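# Move yellow sponge from low shelf to bench

## Task

Take the yellow sponge off the low shelf and set it on the top of the bench so that the whole sponge lies in the strip between the wall and the line of cartons on the bench. The cartons have to stay exactly where they were, neither moved nor rotated. The sponge must rest there without any help from the robot. The robot must not topple or be left leaning, or the task fails.

## Robot and tools

ROBOT. A Rainbow Robotics RB-Y1. Its base has two drive wheels and two rear casters. It is 0.66 m long and 0.58 m wide, and its front edge sits 0.10 m in front of the drive axle. The base only drives straight or turns in place; it cannot go sideways. A folding torso (squat, shift, pitch, yaw) carries a pan/tilt head and two 7-joint arms, each ending in a parallel gripper. Cameras: head_camera (896x504), left_wrist_camera and right_wrist_camera (644x364 each).

FRAMES. Base frame: origin on the floor halfway between the drive wheels, x ahead, y to the left, z up. The results print chest, left_hand and right_hand in this frame. A hand point is the spot between its finger pads. The fingers extend along that frame's -z axis and close along its x axis. Printed hand positions can be wrong, and the error grows as the arm stretches out. base_odometry is measured from where the base stood when the scene began. It is computed from wheel rotation alone, so any slip is counted as motion. Its heading runs from -3.142 to 3.142 and grows when turning left. The calibration block gives each camera's K, distortion and T_world_to_cam, which maps base-frame points into the camera frame. These values are only approximate, and the wrist cameras are the least reliable.

execute_actions. Argument "actions" is a list holding zero or one action; an empty list moves nothing and only reports. One action may hold these keys:
- "base": a single command, given as an offset from where the base is now. {"translate_m": d} drives d metres, positive forward, range -3 to 3. {"rotate_rad": d} turns d radians, positive is counter-clockwise seen from above, range -3.2 to 3.2.
- "joints": one flat object keyed by joint name, covering both arms, the torso and the head together. Each value is an absolute target: radians for the revolute joints and metres of pad opening for the grippers. Ranges: torso_squat_rad 0..1.2 (bigger lowers the chest); torso_shift_rad -0.3..0.6 (positive pushes the hips forward); torso_pitch_rad -0.2..1.4 (positive leans forward); torso_yaw_rad -1.5..1.5 (positive turns left). Shoulder_pitch ±2.356, negative raises the arm forward. left_shoulder_roll_rad 0..3.141 and right_shoulder_roll_rad -3.141..0, each lifting its arm outward. Shoulder_yaw ±2.094; elbow -2.617..0.01, negative bends it. Forearm_roll ±3.141, wrist_pitch -1.57..1.919 (negative tips the hand forward), hand_roll ±2.705. left_gripper_m and right_gripper_m 0..0.1. head_pan_rad ±0.523 (positive left); head_tilt_rad -0.35..1.57 (positive looks down). For both arms, positive yaw and roll both turn to the left or counter-clockwise. A joint counts as arrived within ±0.02, and a gripper within ±0.004.
- "speeds": lowers top speeds for this action only. translate_m 0.05..0.4 m/s, rotate_rad 0.1..1.509 rad/s.
- "min_time_s": 0.1..8, the shortest duration for each arm and head motion.
All parts start together. One action is capped at 15 s, and a base move that would need over 8.667 s is refused. The combined torso limits are squat+shift<=1.52, squat-shift+pitch<=1.57, shift+0.5pitch-0.4squat<=0.7 and shift+0.3pitch-0.5squat<=0.39. A command that breaks one of them stops partway with off_target. Any unknown key or out-of-range value refuses the whole call. "cameras" picks the images to return: omit it or pass ["all"] for all of them, or [] for none. Joints or base parts left out of an action may keep pushing toward their earlier targets.

wait: {"seconds": 0..10}. It commands nothing and returns the same state and images as an empty action.
zoom_image: {"camera", "region": [x0,y0,x1,y1]}, in pixels from the top-left of that camera's latest full image, at most 504x504.
read_manual: licence texts only.
finished_scene: {"scene": current number}. It ends the scene for good and reports whether the goal was met. Call it only when the sponge lies still in place and the robot has let go of it.

RESULTS. base_status and joint_status report how each motion ended. done: it arrived; for the base this only means the wheels turned enough. off_target: it stopped short and may still push. limit_stop_at_<name>: a built-in limit stopped it. contact_stop: an arm or the torso hit something hard. time_out: the motion ran well past its expected duration. stopped_with_arm: the torso halted because an arm had a contact stop. limit_stop_at_own_body: a guard halted it just before it struck the robot's own body. After a stop the joint keeps its current position. A stop on one member halts its whole group: the four torso joints, or the seven joints of one arm. "joint command not followed", with a cause line, means an arm's targets were withheld to avoid a self- or arm-arm collision. Those joints show not_followed and may be retried later. Grippers in the same action still move. on_its_own lists what this call did not command; its "held at" values are targets, not positions. To recover from a stop, first send an action that backs the arm off, then one that backs the torso off. If both hands share one load and the torso contact-stops as soon as it starts, send every arm joint its current value, then send the torso command again.

GRASPING. Command the opening at least 0.005 m narrower than the object. The gripper will then read off_target, which is expected. Each arm can carry up to 3 kg. A heavy load held far forward can tip the robot over.

HAZARDS. The base keeps driving after it hits furniture, so it can shove things. A bent leg can stick out past the front of the base, and torso motion against furniture can slide the robot back without showing in odometry. Never let the arms strike or squeeze each other, fingers included, because that can end the run. Watch for torque faults (a 10 s freeze, with per-joint load limits in N m) and motor heat (a warning at 65 °C, braking at 80 °C). After either, send your targets again. Avoid dropping, slamming or pushing hard, and avoid knocking or twisting the cartons. The robot holds its last command while you deliberate. Now and then a loose object may get a brief push.

Each tool is called after "Emit:" as name([rows], argument=value, ...), one row to a line, values as JSON.

## Session

I'll start by looking at the current state.

Emit:
execute_actions(actions=[])

Scene clock: 0.00 s.
base_odometry: x=+0.000 y=+0.000 heading=+0.000 (m, m, rad; odometry frame)
base_status: not commanded
joint_positions: torso_squat_rad=+0.350 torso_shift_rad=+0.000 torso_pitch_rad=+0.001 torso_yaw_rad=+0.000 left_shoulder_pitch_rad=-0.022 left_shoulder_roll_rad=+0.018 left_shoulder_yaw_rad=+0.012 left_elbow_rad=-0.118 left_forearm_roll_rad=-0.016 left_wrist_pitch_rad=-0.044 left_hand_roll_rad=-0.040 left_gripper_m=+0.101 right_shoulder_pitch_rad=-0.008 right_shoulder_roll_rad=+0.002 right_shoulder_yaw_rad=-0.006 right_elbow_rad=-0.151 right_forearm_roll_rad=-0.041 right_wrist_pitch_rad=+0.036 right_hand_roll_rad=-0.018 right_gripper_m=+0.101 head_pan_rad=+0.001 head_tilt_rad=+0.401
joint_status: not commanded
chest: x=-0.2274 y=-0.0004 z=+1.2476 quat_wxyz=(+1.000, +0.000, +0.001, +0.000) (m; base frame)
left_hand: x=-0.1448 y=+0.2338 z=+0.5679 quat_wxyz=(+0.995, +0.012, -0.090, -0.026) (m; base frame)
right_hand: x=-0.1572 y=-0.2186 z=+0.5651 quat_wxyz=(+0.998, +0.004, -0.061, -0.031) (m; base frame)
pictures: head_camera, left_wrist_camera, right_wrist_camera
Images, in order (width x height): head_camera 896x504, left_wrist_camera 644x364, right_wrist_camera 644x364.

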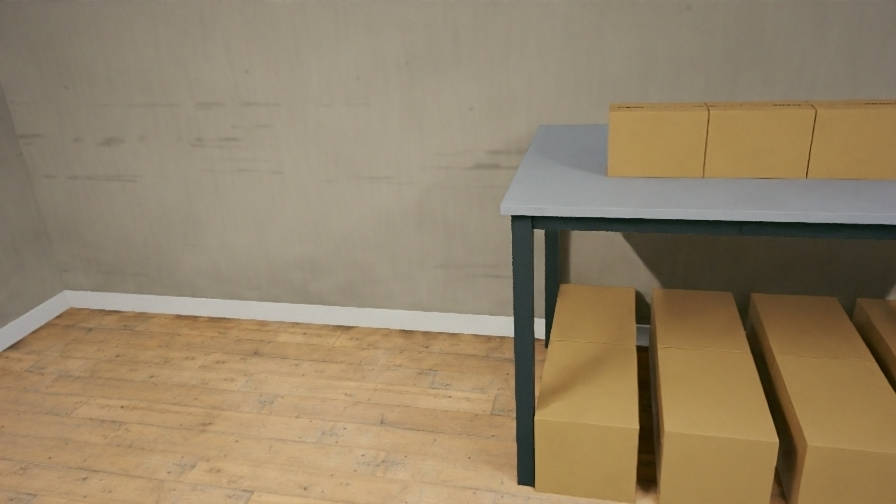

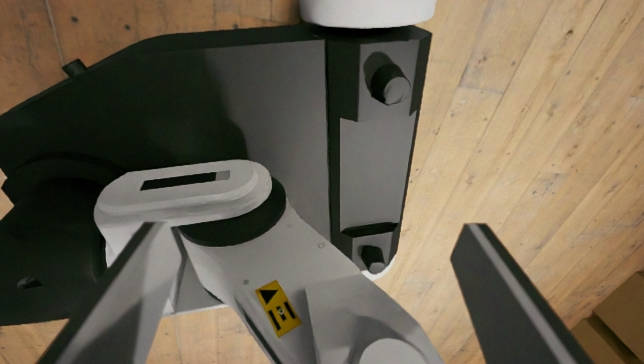

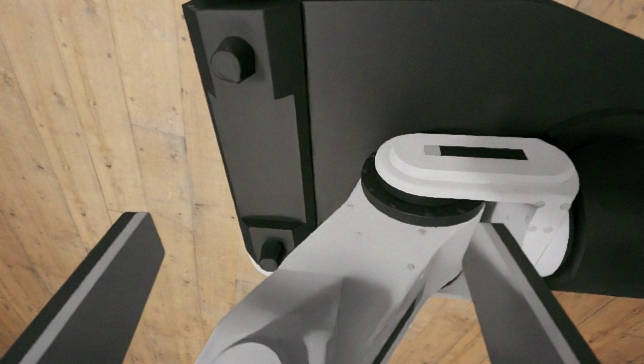

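Emit:
execute_actions([
  {"joints": {"head_pan_rad": -0.52, "head_tilt_rad": 0.45}},
], cameras=["head_camera"])

Scene clock: 3.27 s.
base_odometry: x=+0.000 y=+0.000 heading=+0.000 (m, m, rad; odometry frame)
base_status: not commanded
joint_positions: torso_squat_rad=+0.350 torso_shift_rad=+0.000 torso_pitch_rad=+0.001 torso_yaw_rad=+0.000 left_shoulder_pitch_rad=-0.022 left_shoulder_roll_rad=+0.018 left_shoulder_yaw_rad=+0.012 left_elbow_rad=-0.118 left_forearm_roll_rad=-0.016 left_wrist_pitch_rad=-0.044 left_hand_roll_rad=-0.040 left_gripper_m=+0.101 right_shoulder_pitch_rad=-0.008 right_shoulder_roll_rad=+0.002 right_shoulder_yaw_rad=-0.006 right_elbow_rad=-0.151 right_forearm_roll_rad=-0.041 right_wrist_pitch_rad=+0.036 right_hand_roll_rad=-0.018 right_gripper_m=+0.101 head_pan_rad=-0.520 head_tilt_rad=+0.450
joint_status: all done
chest: x=-0.2274 y=-0.0004 z=+1.2476 quat_wxyz=(+1.000, +0.000, +0.001, +0.000) (m; base frame)
left_hand: x=-0.1448 y=+0.2338 z=+0.5679 quat_wxyz=(+0.995, +0.012, -0.090, -0.026) (m; base frame)
right_hand: x=-0.1572 y=-0.2186 z=+0.5651 quat_wxyz=(+0.998, +0.004, -0.061, -0.031) (m; base frame)
pictures: head_camera
camera_calibration (this result's frames):
head_camera: T_world_to_cam=[[-0.47659, -0.877627, -0.0513112, -0.0192562], [-0.35241, 0.244194, -0.903425, 1.29494], [0.8054, -0.412481, -0.425665, 0.722603], [0, 0, 0, 1]] pos_world=[-0.134813, -0.0350554, 1.47648]
Images, in order (width x height): head_camera 896x504.

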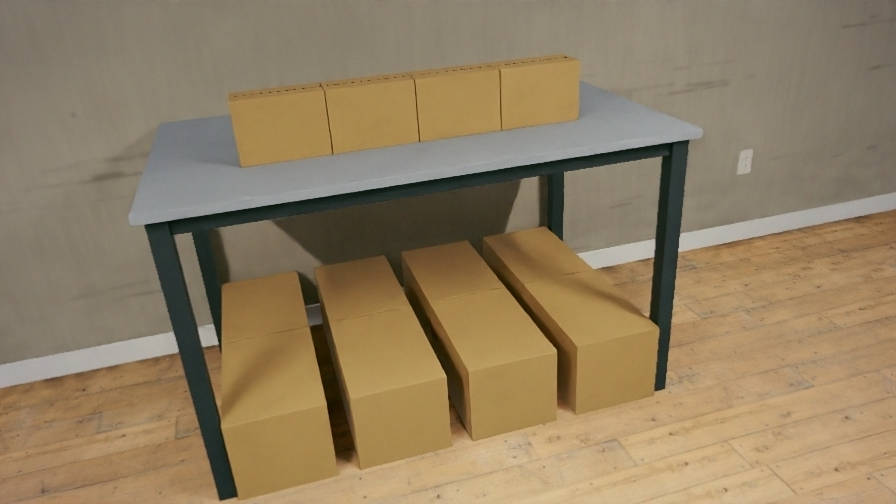

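Emit:
execute_actions([
  {"joints": {"head_pan_rad": 0.52, "head_tilt_rad": 0.45}},
], cameras=["head_camera"])

Scene clock: 6.43 s.
base_odometry: x=+0.000 y=+0.000 heading=+0.000 (m, m, rad; odometry frame)
base_status: not commanded
joint_positions: torso_squat_rad=+0.350 torso_shift_rad=+0.000 torso_pitch_rad=+0.001 torso_yaw_rad=+0.000 left_shoulder_pitch_rad=-0.022 left_shoulder_roll_rad=+0.018 left_shoulder_yaw_rad=+0.012 left_elbow_rad=-0.118 left_forearm_roll_rad=-0.016 left_wrist_pitch_rad=-0.044 left_hand_roll_rad=-0.040 left_gripper_m=+0.101 right_shoulder_pitch_rad=-0.008 right_shoulder_roll_rad=+0.002 right_shoulder_yaw_rad=-0.006 right_elbow_rad=-0.151 right_forearm_roll_rad=-0.041 right_wrist_pitch_rad=+0.036 right_hand_roll_rad=-0.018 right_gripper_m=+0.101 head_pan_rad=+0.520 head_tilt_rad=+0.450
joint_status: all done
chest: x=-0.2274 y=-0.0004 z=+1.2476 quat_wxyz=(+1.000, +0.000, +0.001, +0.000) (m; base frame)
left_hand: x=-0.1448 y=+0.2338 z=+0.5679 quat_wxyz=(+0.995, +0.012, -0.090, -0.026) (m; base frame)
right_hand: x=-0.1572 y=-0.2186 z=+0.5651 quat_wxyz=(+0.998, +0.004, -0.061, -0.031) (m; base frame)
pictures: head_camera
camera_calibration (this result's frames):
head_camera: T_world_to_cam=[[0.515568, -0.855229, -0.0526497, 0.186172], [-0.389143, -0.178963, -0.903626, 1.28749], [0.763385, 0.486369, -0.425074, 0.713573], [0, 0, 0, 1]] pos_world=[-0.139699, 0.0425714, 1.47653]
Images, in order (width x height): head_camera 896x504.

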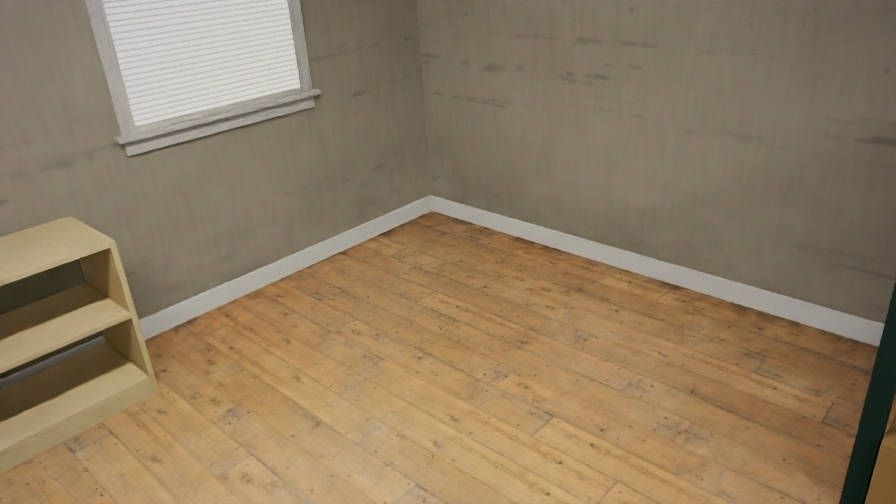

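Emit:
execute_actions([
  {"base": {"rotate_rad": 1.0}, "joints": {"head_pan_rad": 0.3, "head_tilt_rad": 0.55}},
], cameras=["head_camera"])

Scene clock: 16.70 s.
base_odometry: x=+0.000 y=+0.000 heading=+1.000 (m, m, rad; odometry frame)
base_status: done
joint_positions: torso_squat_rad=+0.350 torso_shift_rad=+0.000 torso_pitch_rad=+0.001 torso_yaw_rad=+0.000 left_shoulder_pitch_rad=-0.022 left_shoulder_roll_rad=+0.018 left_shoulder_yaw_rad=+0.012 left_elbow_rad=-0.118 left_forearm_roll_rad=-0.016 left_wrist_pitch_rad=-0.044 left_hand_roll_rad=-0.040 left_gripper_m=+0.101 right_shoulder_pitch_rad=-0.008 right_shoulder_roll_rad=+0.002 right_shoulder_yaw_rad=-0.006 right_elbow_rad=-0.151 right_forearm_roll_rad=-0.041 right_wrist_pitch_rad=+0.036 right_hand_roll_rad=-0.018 right_gripper_m=+0.101 head_pan_rad=+0.300 head_tilt_rad=+0.550
joint_status: all done
chest: x=-0.2274 y=-0.0004 z=+1.2476 quat_wxyz=(+1.000, +0.000, +0.001, +0.000) (m; base frame)
left_hand: x=-0.1448 y=+0.2338 z=+0.5679 quat_wxyz=(+0.995, +0.012, -0.090, -0.026) (m; base frame)
right_hand: x=-0.1572 y=-0.2186 z=+0.5651 quat_wxyz=(+0.998, +0.004, -0.061, -0.031) (m; base frame)
pictures: head_camera
camera_calibration (this result's frames):
head_camera: T_world_to_cam=[[0.311516, -0.948678, -0.0544859, 0.146875], [-0.503092, -0.116013, -0.85641, 1.19579], [0.806136, 0.294197, -0.513412, 0.850144], [0, 0, 0, 1]] pos_world=[-0.129493, 0.0279549, 1.46856]
Images, in order (width x height): head_camera 896x504.

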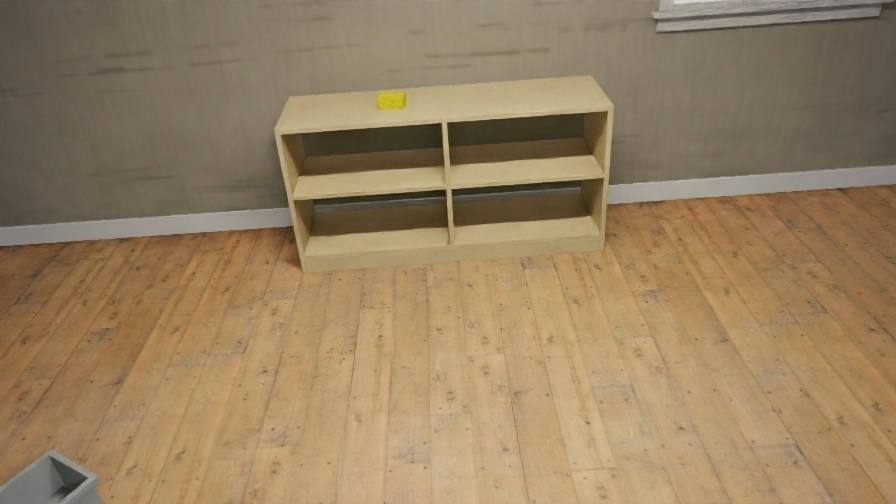

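Emit:
zoom_image(camera="head_camera", region=[260, 60, 640, 290])

Region (260, 60, 640, 290) of head_camera's 896x504 image, scaled by 1.326, with more detail than that image has; it fills the top 305 rows of this view, and the rest is white.

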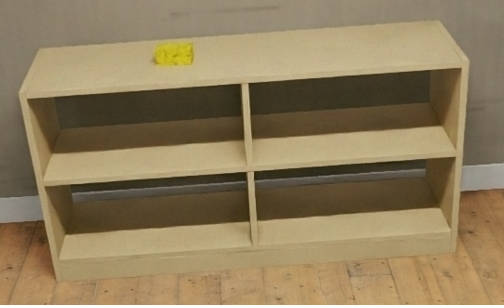

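Emit:
execute_actions([
  {"base": {"rotate_rad": 0.363}, "joints": {"head_pan_rad": 0.0, "head_tilt_rad": 0.5}},
], cameras=["head_camera"])

Scene clock: 76.53 s.
base_odometry: x=+0.000 y=+0.000 heading=+1.362 (m, m, rad; odometry frame)
base_status: done
joint_positions: torso_squat_rad=+0.350 torso_shift_rad=+0.000 torso_pitch_rad=+0.001 torso_yaw_rad=+0.000 left_shoulder_pitch_rad=-0.022 left_shoulder_roll_rad=+0.018 left_shoulder_yaw_rad=+0.012 left_elbow_rad=-0.118 left_forearm_roll_rad=-0.016 left_wrist_pitch_rad=-0.044 left_hand_roll_rad=-0.040 left_gripper_m=+0.101 right_shoulder_pitch_rad=-0.008 right_shoulder_roll_rad=+0.002 right_shoulder_yaw_rad=-0.006 right_elbow_rad=-0.151 right_forearm_roll_rad=-0.041 right_wrist_pitch_rad=+0.036 right_hand_roll_rad=-0.018 right_gripper_m=+0.101 head_pan_rad=+0.000 head_tilt_rad=+0.500
joint_status: all done
chest: x=-0.2274 y=-0.0004 z=+1.2476 quat_wxyz=(+1.000, +0.000, +0.001, +0.000) (m; base frame)
left_hand: x=-0.1448 y=+0.2338 z=+0.5679 quat_wxyz=(+0.995, +0.012, -0.090, -0.026) (m; base frame)
right_hand: x=-0.1572 y=-0.2186 z=+0.5651 quat_wxyz=(+0.998, +0.004, -0.061, -0.031) (m; base frame)
pictures: head_camera
camera_calibration (this result's frames):
head_camera: T_world_to_cam=[[0.0198837, -0.998385, -0.0532134, 0.0851797], [-0.471714, 0.0375597, -0.880951, 1.23784], [0.881527, 0.042618, -0.470205, 0.80292], [0, 0, 0, 1]] pos_world=[-0.125585, 0.00433057, 1.47254]
Images, in order (width x height): head_camera 896x504.

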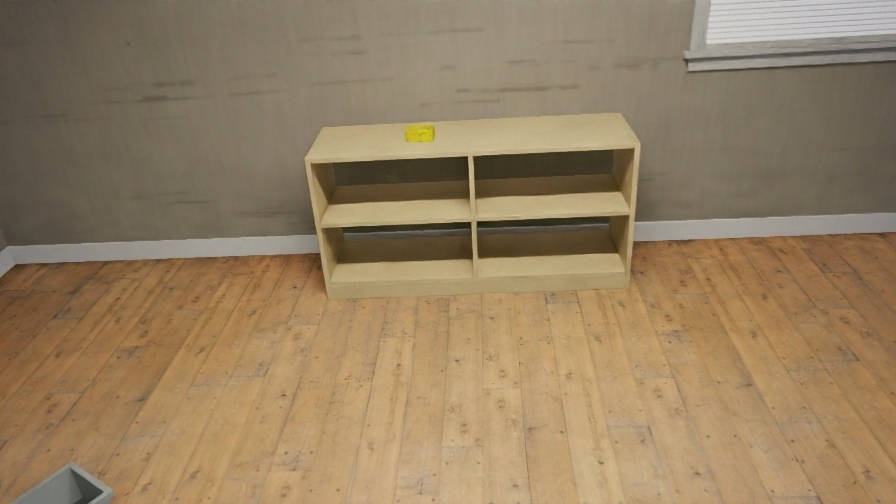

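Emit:
execute_actions([
  {"base": {"translate_m": 2.05}, "joints": {"torso_pitch_rad": 0.6, "left_shoulder_pitch_rad": -1.092, "left_shoulder_roll_rad": 0.183, "left_shoulder_yaw_rad": 0.308, "left_elbow_rad": -1.117, "left_forearm_roll_rad": 0.0, "left_wrist_pitch_rad": 1.583, "left_hand_roll_rad": 0.0, "left_gripper_m": 0.1, "right_shoulder_pitch_rad": -0.6, "right_shoulder_roll_rad": -0.06, "right_shoulder_yaw_rad": -0.2, "right_elbow_rad": -0.05, "head_pan_rad": 0.25, "head_tilt_rad": 0.45}, "min_time_s": 3},
])

Scene clock: 121.43 s.
base_odometry: x=+0.424 y=+2.006 heading=+1.363 (m, m, rad; odometry frame)
base_status: done
joint_positions: torso_squat_rad=+0.350 torso_shift_rad=+0.000 torso_pitch_rad=+0.600 torso_yaw_rad=+0.000 left_shoulder_pitch_rad=-1.092 left_shoulder_roll_rad=+0.183 left_shoulder_yaw_rad=+0.308 left_elbow_rad=-1.117 left_forearm_roll_rad=+0.000 left_wrist_pitch_rad=+1.583 left_hand_roll_rad=+0.000 left_gripper_m=+0.100 right_shoulder_pitch_rad=-0.600 right_shoulder_roll_rad=-0.060 right_shoulder_yaw_rad=-0.200 right_elbow_rad=-0.050 right_forearm_roll_rad=-0.041 right_wrist_pitch_rad=+0.036 right_hand_roll_rad=-0.018 right_gripper_m=+0.101 head_pan_rad=+0.250 head_tilt_rad=+0.450
joint_status: all done
chest: x=-0.0530 y=-0.0004 z=+1.1935 quat_wxyz=(+0.955, +0.000, +0.296, +0.000) (m; base frame)
left_hand: x=+0.4004 y=+0.2196 z=+0.7687 quat_wxyz=(+1.000, +0.001, +0.000, -0.001) (m; base frame)
right_hand: x=-0.0131 y=-0.2217 z=+0.4955 quat_wxyz=(+0.999, +0.000, +0.007, -0.032) (m; base frame)
pictures: head_camera, left_wrist_camera, right_wrist_camera
camera_calibration (this result's frames):
head_camera: T_world_to_cam=[[0.192595, -0.961739, -0.194847, 0.251379], [-0.858621, -0.0690367, -0.507941, 0.810128], [0.475055, 0.265127, -0.839065, 1.03401], [0, 0, 0, 1]] pos_world=[0.155969, 0.0235461, 1.32808]
left_wrist_camera: T_world_to_cam=[[0.999606, 0.0279643, -0.00220206, -0.4036], [0.0233839, -0.787366, 0.616042, -0.269142], [0.0154933, -0.615851, -0.78771, 0.82267], [0, 0, 0, 1]] pos_world=[0.396989, 0.306015, 0.81294]
right_wrist_camera: T_world_to_cam=[[-0.998379, 0.0562105, -0.00896207, 0.00510923], [0.03873, 0.786228, 0.616721, -0.0922904], [0.0417124, 0.615374, -0.787131, 0.614365], [0, 0, 0, 1]] pos_world=[-0.0169513, -0.30579, 0.540549]
Images, in order (width x height): head_camera 896x504, left_wrist_camera 644x364, right_wrist_camera 644x364.

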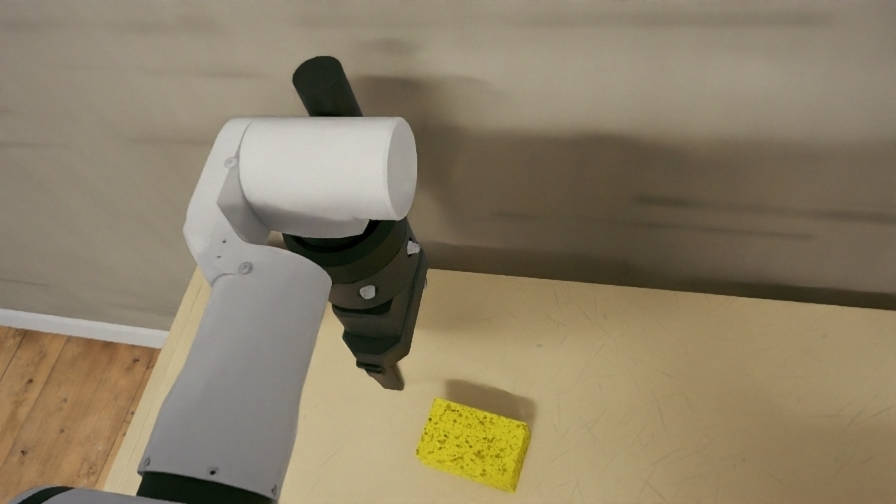

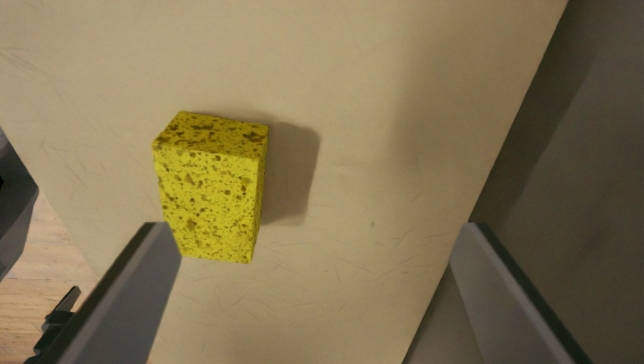

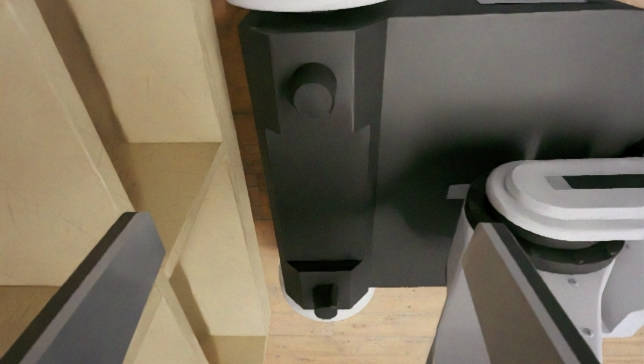

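Emit:
zoom_image(camera="head_camera", region=[380, 364, 580, 504])

Emit:
zoom_image(camera="left_wrist_camera", region=[100, 80, 340, 290])

Region (380, 364, 580, 504) of head_camera's 896x504 image, scaled by 2.520, with more detail than that image has; it fills the top 353 rows of this view, and the rest is white.

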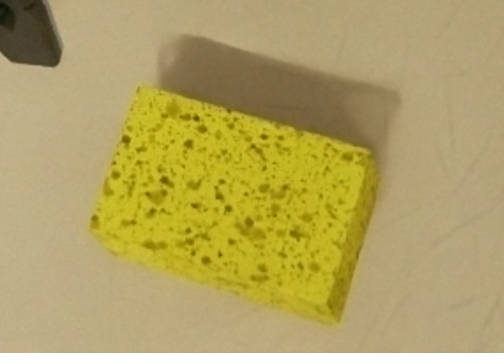

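Region (100, 80, 340, 290) of left_wrist_camera's 644x364 image, scaled by 2.100, with more detail than that image has; it fills the top 441 rows of this view, and the rest is white.

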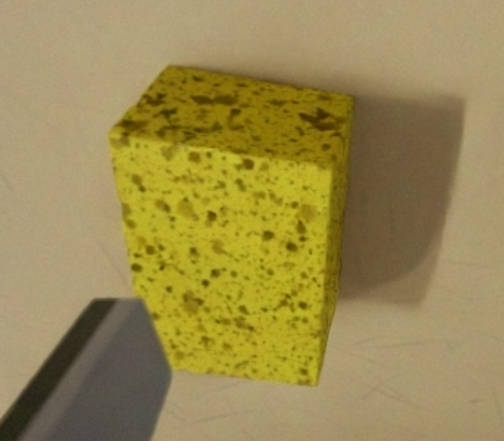

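Emit:
execute_actions([
  {"joints": {"left_shoulder_pitch_rad": -0.817, "left_shoulder_roll_rad": 0.068, "left_shoulder_yaw_rad": 0.055, "left_elbow_rad": -1.418, "left_forearm_roll_rad": 0.0, "left_wrist_pitch_rad": 1.598, "left_hand_roll_rad": 0.06, "head_pan_rad": 0.2, "head_tilt_rad": 0.6}},
], cameras=["head_camera", "left_wrist_camera"])

Scene clock: 182.73 s.
base_odometry: x=+0.424 y=+2.006 heading=+1.363 (m, m, rad; odometry frame)
base_status: not commanded
joint_positions: torso_squat_rad=+0.350 torso_shift_rad=+0.000 torso_pitch_rad=+0.600 torso_yaw_rad=+0.000 left_shoulder_pitch_rad=-0.817 left_shoulder_roll_rad=+0.068 left_shoulder_yaw_rad=+0.055 left_elbow_rad=-1.418 left_forearm_roll_rad=+0.000 left_wrist_pitch_rad=+1.598 left_hand_roll_rad=+0.060 left_gripper_m=+0.100 right_shoulder_pitch_rad=-0.600 right_shoulder_roll_rad=-0.060 right_shoulder_yaw_rad=-0.200 right_elbow_rad=-0.050 right_forearm_roll_rad=-0.041 right_wrist_pitch_rad=+0.036 right_hand_roll_rad=-0.018 right_gripper_m=+0.101 head_pan_rad=+0.200 head_tilt_rad=+0.600
joint_status: all done
chest: x=-0.0530 y=-0.0004 z=+1.1935 quat_wxyz=(+0.955, +0.000, +0.296, +0.000) (m; base frame)
left_hand: x=+0.3223 y=+0.1528 z=+0.7392 quat_wxyz=(+0.998, +0.000, +0.000, -0.070) (m; base frame)
right_hand: x=-0.0131 y=-0.2217 z=+0.4955 quat_wxyz=(+0.999, -0.001, +0.007, -0.032) (m; base frame)
pictures: head_camera, left_wrist_camera
camera_calibration (this result's frames):
head_camera: T_world_to_cam=[[0.144687, -0.975552, -0.16542, 0.215531], [-0.924763, -0.0738536, -0.373309, 0.634039], [0.351965, 0.206987, -0.91284, 1.14292], [0, 0, 0, 1]] pos_world=[0.152884, 0.0205193, 1.31564]
left_wrist_camera: T_world_to_cam=[[0.993813, -0.111046, -0.00223651, -0.300609], [-0.0860558, -0.78258, 0.616573, -0.267628], [-0.0702182, -0.612566, -0.787294, 0.786285], [0, 0, 0, 1]] pos_world=[0.330929, 0.23883, 0.783378]
Images, in order (width x height): head_camera 896x504, left_wrist_camera 644x364.

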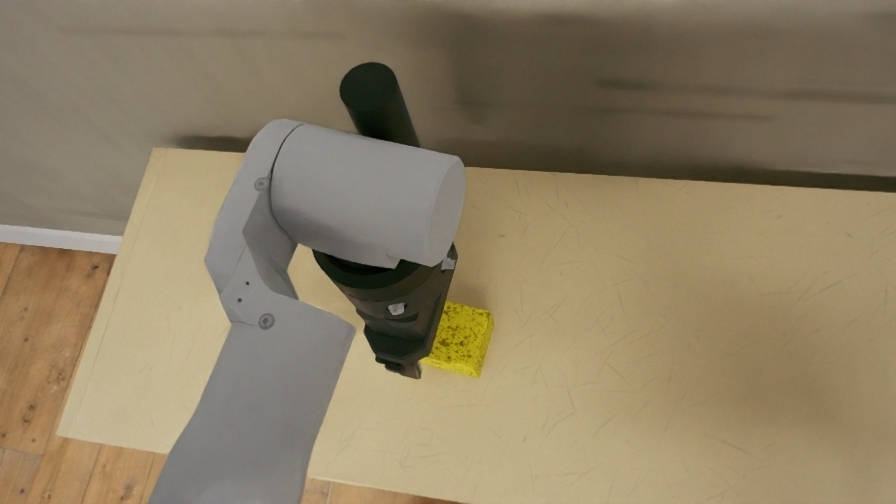

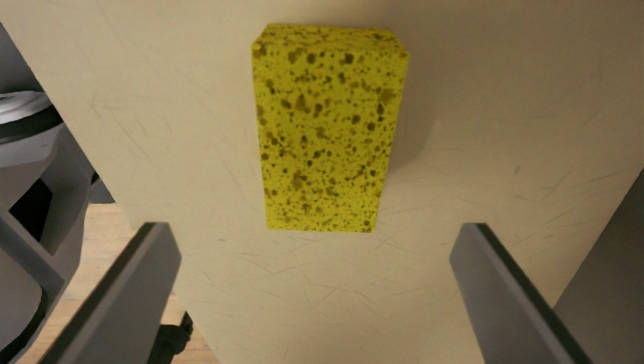

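Emit:
execute_actions([
  {"joints": {"torso_squat_rad": 0.6}},
], cameras=["head_camera", "left_wrist_camera"])

Scene clock: 195.50 s.
base_odometry: x=+0.424 y=+2.006 heading=+1.363 (m, m, rad; odometry frame)
base_status: not commanded
joint_positions: torso_squat_rad=+0.600 torso_shift_rad=+0.000 torso_pitch_rad=+0.600 torso_yaw_rad=+0.000 left_shoulder_pitch_rad=-0.817 left_shoulder_roll_rad=+0.068 left_shoulder_yaw_rad=+0.055 left_elbow_rad=-1.418 left_forearm_roll_rad=+0.000 left_wrist_pitch_rad=+1.598 left_hand_roll_rad=+0.060 left_gripper_m=+0.100 right_shoulder_pitch_rad=-0.600 right_shoulder_roll_rad=-0.060 right_shoulder_yaw_rad=-0.200 right_elbow_rad=-0.050 right_forearm_roll_rad=-0.041 right_wrist_pitch_rad=+0.036 right_hand_roll_rad=-0.018 right_gripper_m=+0.101 head_pan_rad=+0.200 head_tilt_rad=+0.600
joint_status: all done
chest: x=-0.0531 y=-0.0004 z=+1.1136 quat_wxyz=(+0.955, +0.000, +0.295, +0.000) (m; base frame)
left_hand: x=+0.3223 y=+0.1528 z=+0.6593 quat_wxyz=(+0.998, +0.000, +0.000, -0.070) (m; base frame)
right_hand: x=-0.0132 y=-0.2217 z=+0.4156 quat_wxyz=(+0.999, -0.001, +0.007, -0.032) (m; base frame)
pictures: head_camera, left_wrist_camera
camera_calibration (this result's frames):
head_camera: T_world_to_cam=[[0.144704, -0.975552, -0.165403, 0.202335], [-0.924723, -0.0738541, -0.373406, 0.604253], [0.352062, 0.206986, -0.912803, 1.06998], [0, 0, 0, 1]] pos_world=[0.15279, 0.0205443, 1.23578]
left_wrist_camera: T_world_to_cam=[[0.993814, -0.111039, -0.00209508, -0.300851], [-0.086138, -0.782577, 0.616566, -0.218351], [-0.0701027, -0.612571, -0.7873, 0.723409], [0, 0, 0, 1]] pos_world=[0.330895, 0.238857, 0.703538]
Images, in order (width x height): head_camera 896x504, left_wrist_camera 644x364.

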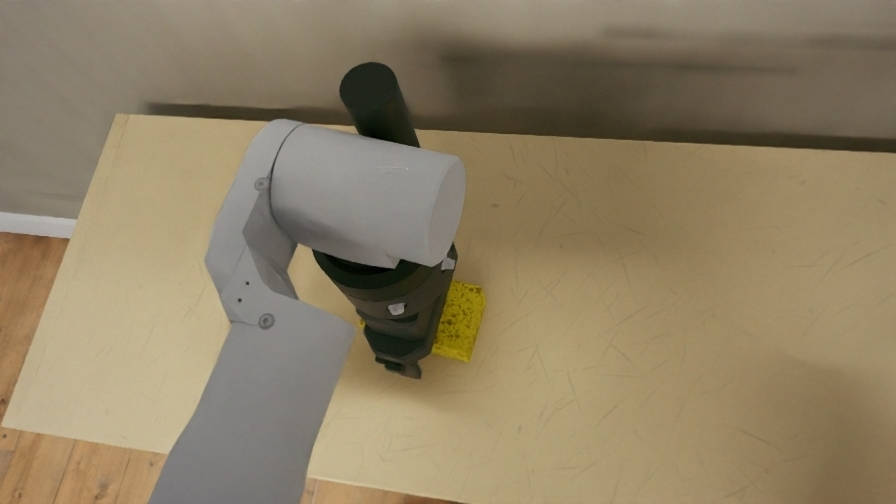

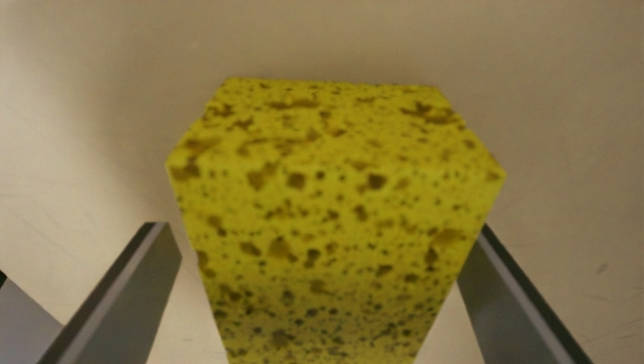

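Emit:
execute_actions([
  {"joints": {"left_gripper_m": 0.045}},
], cameras=["left_wrist_camera"])

Scene clock: 200.93 s.
base_odometry: x=+0.424 y=+2.006 heading=+1.363 (m, m, rad; odometry frame)
base_status: not commanded
joint_positions: torso_squat_rad=+0.600 torso_shift_rad=+0.000 torso_pitch_rad=+0.600 torso_yaw_rad=+0.000 left_shoulder_pitch_rad=-0.817 left_shoulder_roll_rad=+0.068 left_shoulder_yaw_rad=+0.055 left_elbow_rad=-1.418 left_forearm_roll_rad=+0.000 left_wrist_pitch_rad=+1.598 left_hand_roll_rad=+0.060 left_gripper_m=+0.060 right_shoulder_pitch_rad=-0.600 right_shoulder_roll_rad=-0.060 right_shoulder_yaw_rad=-0.200 right_elbow_rad=-0.050 right_forearm_roll_rad=-0.041 right_wrist_pitch_rad=+0.036 right_hand_roll_rad=-0.018 right_gripper_m=+0.101 head_pan_rad=+0.200 head_tilt_rad=+0.600
joint_status: left_gripper_m off_target (ended at +0.060, target +0.045)
chest: x=-0.0531 y=-0.0004 z=+1.1136 quat_wxyz=(+0.955, +0.000, +0.295, +0.000) (m; base frame)
left_hand: x=+0.3223 y=+0.1528 z=+0.6593 quat_wxyz=(+0.998, +0.000, +0.000, -0.070) (m; base frame)
right_hand: x=-0.0132 y=-0.2217 z=+0.4156 quat_wxyz=(+0.999, -0.001, +0.007, -0.032) (m; base frame)
pictures: left_wrist_camera
camera_calibration (this result's frames):
left_wrist_camera: T_world_to_cam=[[0.993814, -0.111039, -0.00209301, -0.300853], [-0.0861388, -0.782577, 0.616566, -0.218351], [-0.0701007, -0.612572, -0.7873, 0.723409], [0, 0, 0, 1]] pos_world=[0.330895, 0.238857, 0.703538]
Images, in order (width x height): left_wrist_camera 644x364.

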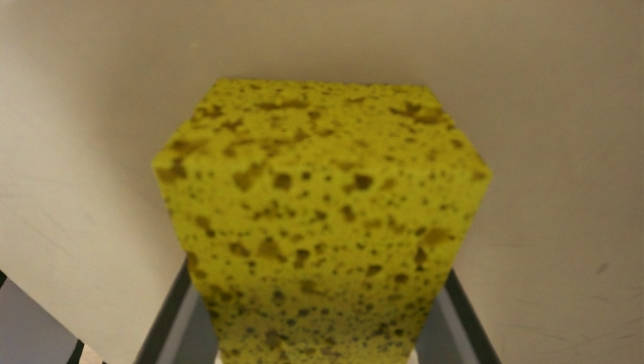

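Emit:
execute_actions([
  {"base": {"translate_m": -0.44}, "joints": {"torso_squat_rad": 0.0, "torso_pitch_rad": 0.25, "right_shoulder_pitch_rad": -0.25, "right_shoulder_roll_rad": -0.02, "right_shoulder_yaw_rad": -0.08, "head_pan_rad": -0.5, "head_tilt_rad": 0.3}},
], cameras=["left_wrist_camera"])

Emit:
execute_actions([
  {"base": {"rotate_rad": -2.1}, "joints": {"head_pan_rad": -0.2, "head_tilt_rad": 0.15}},
], cameras=["head_camera", "left_wrist_camera"])

Scene clock: 303.10 s.
base_odometry: x=+0.333 y=+1.575 heading=+1.363 (m, m, rad; odometry frame)
base_status: done
joint_positions: torso_squat_rad=+0.000 torso_shift_rad=+0.000 torso_pitch_rad=+0.250 torso_yaw_rad=+0.000 left_shoulder_pitch_rad=-0.817 left_shoulder_roll_rad=+0.068 left_shoulder_yaw_rad=+0.055 left_elbow_rad=-1.418 left_forearm_roll_rad=+0.000 left_wrist_pitch_rad=+1.598 left_hand_roll_rad=+0.060 left_gripper_m=+0.060 right_shoulder_pitch_rad=-0.250 right_shoulder_roll_rad=-0.020 right_shoulder_yaw_rad=-0.080 right_elbow_rad=-0.050 right_forearm_roll_rad=-0.041 right_wrist_pitch_rad=+0.036 right_hand_roll_rad=-0.018 right_gripper_m=+0.101 head_pan_rad=-0.500 head_tilt_rad=+0.300
joint_status: all done
chest: x=-0.1512 y=-0.0004 z=+1.2803 quat_wxyz=(+0.992, +0.000, +0.125, +0.000) (m; base frame)
left_hand: x=+0.3572 y=+0.1528 z=+0.9822 quat_wxyz=(+0.982, +0.012, -0.174, -0.069) (m; base frame)
right_hand: x=-0.1258 y=-0.2272 z=+0.5938 quat_wxyz=(+1.000, -0.004, +0.000, -0.027) (m; base frame)
pictures: left_wrist_camera
camera_calibration (this result's frames):
left_wrist_camera: T_world_to_cam=[[0.934291, -0.111122, 0.33875, -0.648364], [-0.292341, -0.782638, 0.549559, -0.274982], [0.20405, -0.612478, -0.763698, 0.858952], [0, 0, 0, 1]] pos_world=[0.350103, 0.238831, 1.02673]
Images, in order (width x height): left_wrist_camera 644x364.

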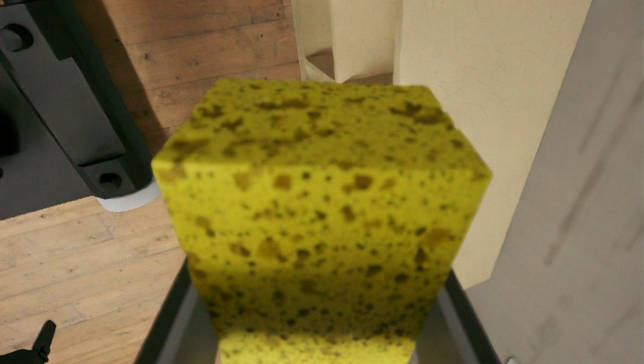

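Scene clock: 307.53 s.
base_odometry: x=+0.333 y=+1.575 heading=-0.736 (m, m, rad; odometry frame)
base_status: done
joint_positions: torso_squat_rad=+0.000 torso_shift_rad=+0.000 torso_pitch_rad=+0.250 torso_yaw_rad=+0.000 left_shoulder_pitch_rad=-0.817 left_shoulder_roll_rad=+0.068 left_shoulder_yaw_rad=+0.055 left_elbow_rad=-1.418 left_forearm_roll_rad=+0.000 left_wrist_pitch_rad=+1.598 left_hand_roll_rad=+0.060 left_gripper_m=+0.060 right_shoulder_pitch_rad=-0.250 right_shoulder_roll_rad=-0.020 right_shoulder_yaw_rad=-0.080 right_elbow_rad=-0.050 right_forearm_roll_rad=-0.041 right_wrist_pitch_rad=+0.036 right_hand_roll_rad=-0.018 right_gripper_m=+0.101 head_pan_rad=-0.200 head_tilt_rad=+0.150
joint_status: all done
chest: x=-0.1512 y=-0.0004 z=+1.2803 quat_wxyz=(+0.992, +0.000, +0.125, +0.000) (m; base frame)
left_hand: x=+0.3572 y=+0.1528 z=+0.9822 quat_wxyz=(+0.982, +0.012, -0.174, -0.069) (m; base frame)
right_hand: x=-0.1258 y=-0.2272 z=+0.5938 quat_wxyz=(+1.000, -0.004, +0.000, -0.027) (m; base frame)
pictures: head_camera, left_wrist_camera
camera_calibration (this result's frames):
head_camera: T_world_to_cam=[[-0.167901, -0.985803, -0.00162779, -0.00700455], [-0.37032, 0.0646026, -0.926655, 1.39054], [0.913604, -0.154983, -0.375909, 0.566923], [0, 0, 0, 1]] pos_world=[-0.00417387, -0.00887411, 1.50165]
left_wrist_camera: T_world_to_cam=[[0.93429, -0.111126, 0.338753, -0.648364], [-0.292345, -0.78264, 0.549554, -0.274978], [0.204052, -0.612475, -0.763699, 0.858956], [0, 0, 0, 1]] pos_world=[0.3501, 0.238831, 1.02673]
Images, in order (width x height): head_camera 896x504, left_wrist_camera 644x364.

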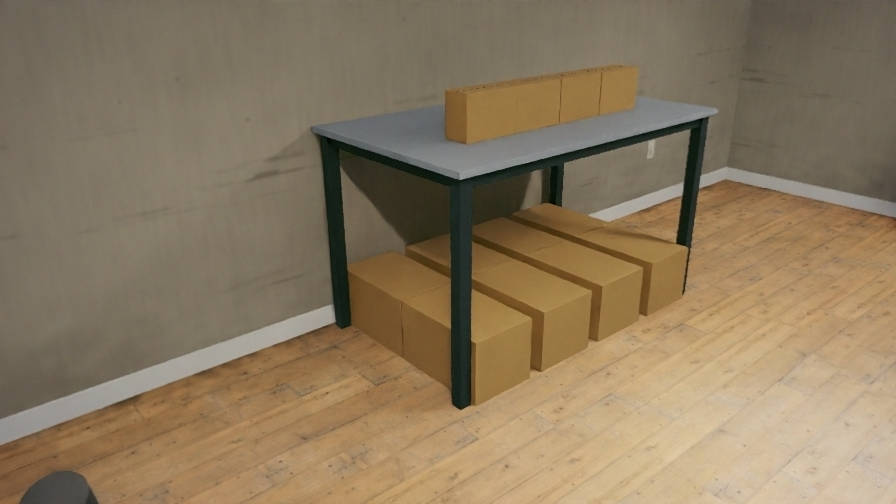

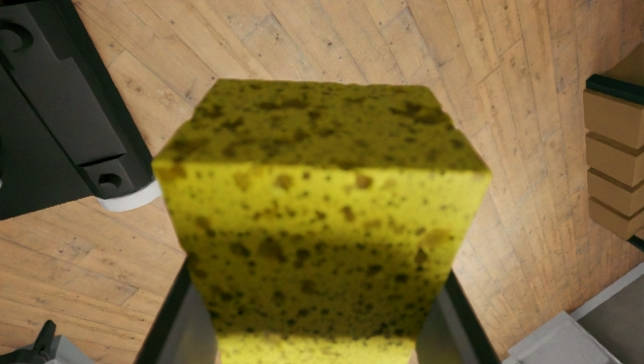

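Emit:
execute_actions([
  {"base": {"translate_m": 2.12}, "joints": {"torso_pitch_rad": 0.1, "right_shoulder_pitch_rad": -0.1, "head_pan_rad": -0.52, "head_tilt_rad": 0.65}},
], cameras=["head_camera", "right_wrist_camera"])

Scene clock: 350.17 s.
base_odometry: x=+1.903 y=+0.151 heading=-0.736 (m, m, rad; odometry frame)
base_status: done
joint_positions: torso_squat_rad=+0.000 torso_shift_rad=+0.000 torso_pitch_rad=+0.100 torso_yaw_rad=+0.000 left_shoulder_pitch_rad=-0.817 left_shoulder_roll_rad=+0.068 left_shoulder_yaw_rad=+0.055 left_elbow_rad=-1.418 left_forearm_roll_rad=+0.000 left_wrist_pitch_rad=+1.598 left_hand_roll_rad=+0.060 left_gripper_m=+0.060 right_shoulder_pitch_rad=-0.100 right_shoulder_roll_rad=-0.020 right_shoulder_yaw_rad=-0.080 right_elbow_rad=-0.050 right_forearm_roll_rad=-0.041 right_wrist_pitch_rad=+0.036 right_hand_roll_rad=-0.018 right_gripper_m=+0.101 head_pan_rad=-0.520 head_tilt_rad=+0.650
joint_status: all done
chest: x=-0.1969 y=-0.0004 z=+1.2884 quat_wxyz=(+0.999, +0.000, +0.050, +0.000) (m; base frame)
left_hand: x=+0.3504 y=+0.1527 z=+1.0696 quat_wxyz=(+0.966, +0.018, -0.247, -0.068) (m; base frame)
right_hand: x=-0.1769 y=-0.2345 z=+0.6042 quat_wxyz=(+0.999, -0.008, -0.005, -0.052) (m; base frame)
pictures: head_camera, right_wrist_camera
camera_calibration (this result's frames):
head_camera: T_world_to_cam=[[-0.488868, -0.872332, -0.00667417, -0.0616965], [-0.577213, 0.329196, -0.747299, 1.07993], [0.65409, -0.361478, -0.664455, 1.0295], [0, 0, 0, 1]] pos_world=[-0.0801959, -0.0371881, 1.49068]
right_wrist_camera: T_world_to_cam=[[-0.994812, 0.0962338, -0.0329756, -0.132206], [0.0567994, 0.794386, 0.604752, -0.130589], [0.0843929, 0.599742, -0.795731, 0.723672], [0, 0, 0, 1]] pos_world=[-0.185175, -0.317556, 0.650463]
Images, in order (width x height): head_camera 896x504, right_wrist_camera 644x364.

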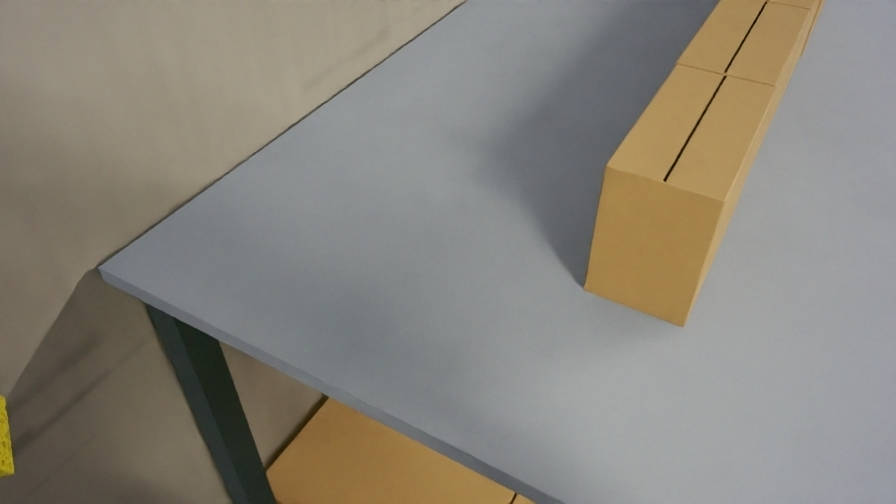

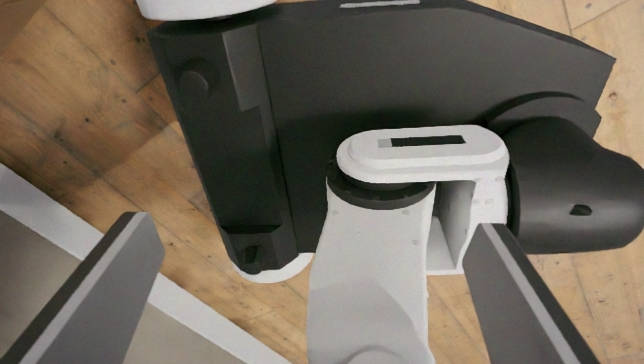

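Emit:
execute_actions([
  {"base": {"rotate_rad": -1.046}, "joints": {"torso_pitch_rad": 0.2, "left_shoulder_pitch_rad": -1.296, "left_shoulder_roll_rad": 0.25, "left_shoulder_yaw_rad": 0.335, "left_elbow_rad": -0.849, "left_forearm_roll_rad": 0.0, "left_wrist_pitch_rad": 1.728, "left_hand_roll_rad": 0.0, "head_pan_rad": 0.15, "head_tilt_rad": 0.55}, "min_time_s": 2.5},
], cameras=["head_camera", "left_wrist_camera"])

Scene clock: 394.37 s.
base_odometry: x=+1.903 y=+0.151 heading=-1.782 (m, m, rad; odometry frame)
base_status: done
joint_positions: torso_squat_rad=+0.000 torso_shift_rad=+0.000 torso_pitch_rad=+0.200 torso_yaw_rad=+0.000 left_shoulder_pitch_rad=-1.296 left_shoulder_roll_rad=+0.250 left_shoulder_yaw_rad=+0.335 left_elbow_rad=-0.849 left_forearm_roll_rad=+0.000 left_wrist_pitch_rad=+1.728 left_hand_roll_rad=+0.000 left_gripper_m=+0.060 right_shoulder_pitch_rad=-0.100 right_shoulder_roll_rad=-0.020 right_shoulder_yaw_rad=-0.080 right_elbow_rad=-0.050 right_forearm_roll_rad=-0.041 right_wrist_pitch_rad=+0.036 right_hand_roll_rad=-0.018 right_gripper_m=+0.101 head_pan_rad=+0.150 head_tilt_rad=+0.550
joint_status: all done
chest: x=-0.1663 y=-0.0004 z=+1.2838 quat_wxyz=(+0.995, +0.000, +0.100, +0.000) (m; base frame)
left_hand: x=+0.4041 y=+0.2192 z=+1.0939 quat_wxyz=(+0.995, +0.000, -0.100, -0.001) (m; base frame)
right_hand: x=-0.2147 y=-0.2344 z=+0.6010 quat_wxyz=(+0.998, -0.011, +0.045, -0.052) (m; base frame)
pictures: head_camera, left_wrist_camera
camera_calibration (this result's frames):
head_camera: T_world_to_cam=[[0.152264, -0.984589, -0.0860262, 0.147026], [-0.673769, -0.0397263, -0.737873, 1.07725], [0.723084, 0.170313, -0.669434, 1.00517], [0, 0, 0, 1]] pos_world=[-0.023388, 0.0163631, 1.48041]
left_wrist_camera: T_world_to_cam=[[0.98011, 0.027771, 0.196504, -0.616011], [-0.0996969, -0.787251, 0.60852, -0.411956], [0.171597, -0.616007, -0.768824, 0.994837], [0, 0, 0, 1]] pos_world=[0.391976, 0.305621, 1.13659]
Images, in order (width x height): head_camera 896x504, left_wrist_camera 644x364.

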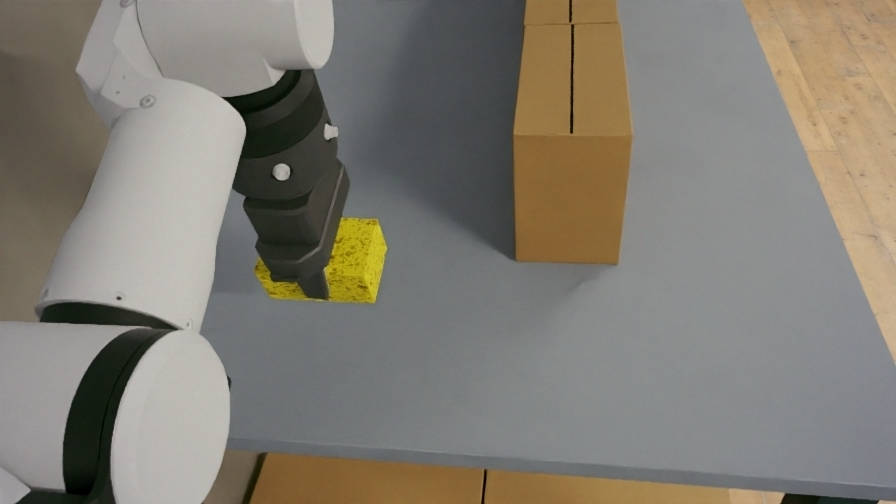

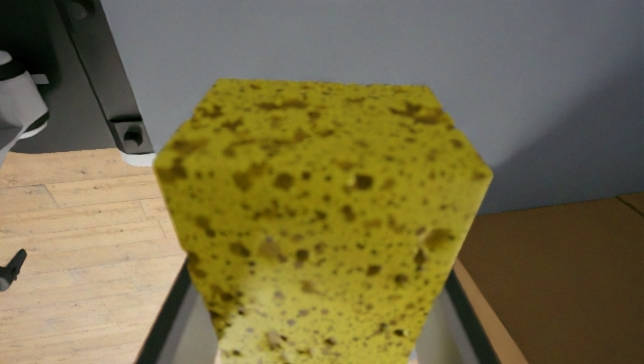

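Emit:
execute_actions([
  {"base": {"translate_m": 0.25}, "joints": {"torso_pitch_rad": 0.35, "head_pan_rad": 0.2, "head_tilt_rad": 0.5}},
], cameras=["head_camera", "left_wrist_camera"])

Scene clock: 413.03 s.
base_odometry: x=+1.851 y=-0.092 heading=-1.785 (m, m, rad; odometry frame)
base_status: translate_m time_out (by the wheels' count: +0.249 of +0.250)
joint_positions: torso_squat_rad=+0.000 torso_shift_rad=+0.000 torso_pitch_rad=+0.350 torso_yaw_rad=+0.000 left_shoulder_pitch_rad=-1.296 left_shoulder_roll_rad=+0.250 left_shoulder_yaw_rad=+0.335 left_elbow_rad=-0.849 left_forearm_roll_rad=+0.000 left_wrist_pitch_rad=+1.728 left_hand_roll_rad=+0.000 left_gripper_m=+0.060 right_shoulder_pitch_rad=-0.100 right_shoulder_roll_rad=-0.020 right_shoulder_yaw_rad=-0.080 right_elbow_rad=-0.050 right_forearm_roll_rad=-0.041 right_wrist_pitch_rad=+0.036 right_hand_roll_rad=-0.018 right_gripper_m=+0.101 head_pan_rad=+0.200 head_tilt_rad=+0.500
joint_status: all done
chest: x=-0.1217 y=-0.0004 z=+1.2712 quat_wxyz=(+0.985, +0.000, +0.174, +0.000) (m; base frame)
left_hand: x=+0.4140 y=+0.2193 z=+0.9983 quat_wxyz=(+1.000, +0.000, -0.025, +0.000) (m; base frame)
right_hand: x=-0.2715 y=-0.2344 z=+0.6032 quat_wxyz=(+0.991, -0.015, +0.120, -0.051) (m; base frame)
pictures: head_camera, left_wrist_camera
camera_calibration (this result's frames):
head_camera: T_world_to_cam=[[0.186554, -0.974505, -0.124651, 0.191095], [-0.742395, -0.0567318, -0.667556, 1.00421], [0.643465, 0.217075, -0.734051, 1.02792], [0, 0, 0, 1]] pos_world=[0.0484403, 0.0200579, 1.44873]
left_wrist_camera: T_world_to_cam=[[0.998459, 0.0280424, 0.0478963, -0.466217], [-0.00747087, -0.787212, 0.616637, -0.399014], [0.0549965, -0.616044, -0.785789, 0.984935], [0, 0, 0, 1]] pos_world=[0.40835, 0.305729, 1.04233]
Images, in order (width x height): head_camera 896x504, left_wrist_camera 644x364.

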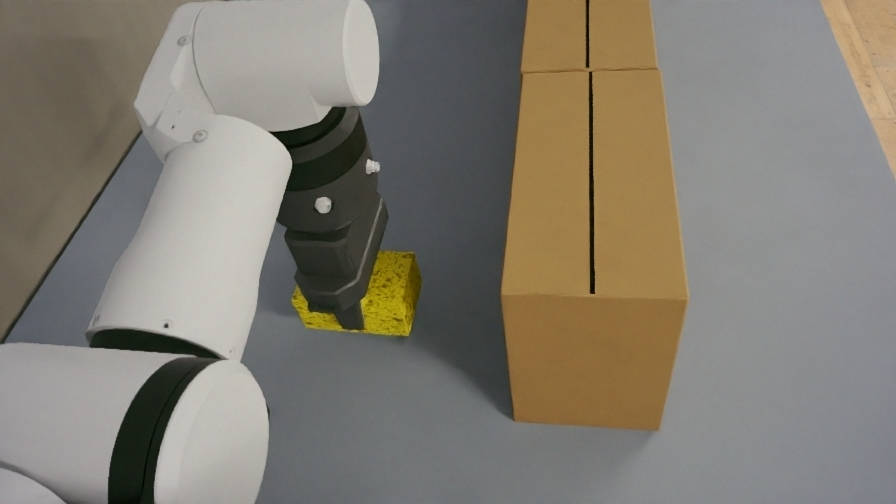

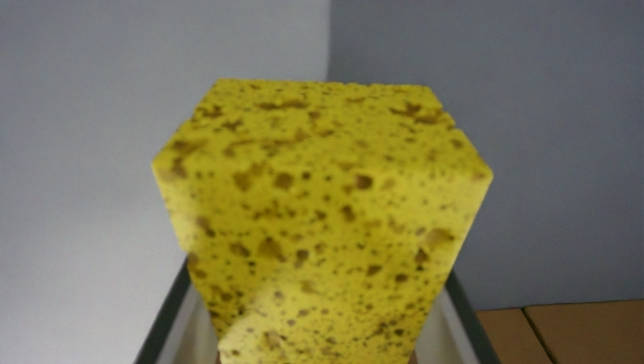

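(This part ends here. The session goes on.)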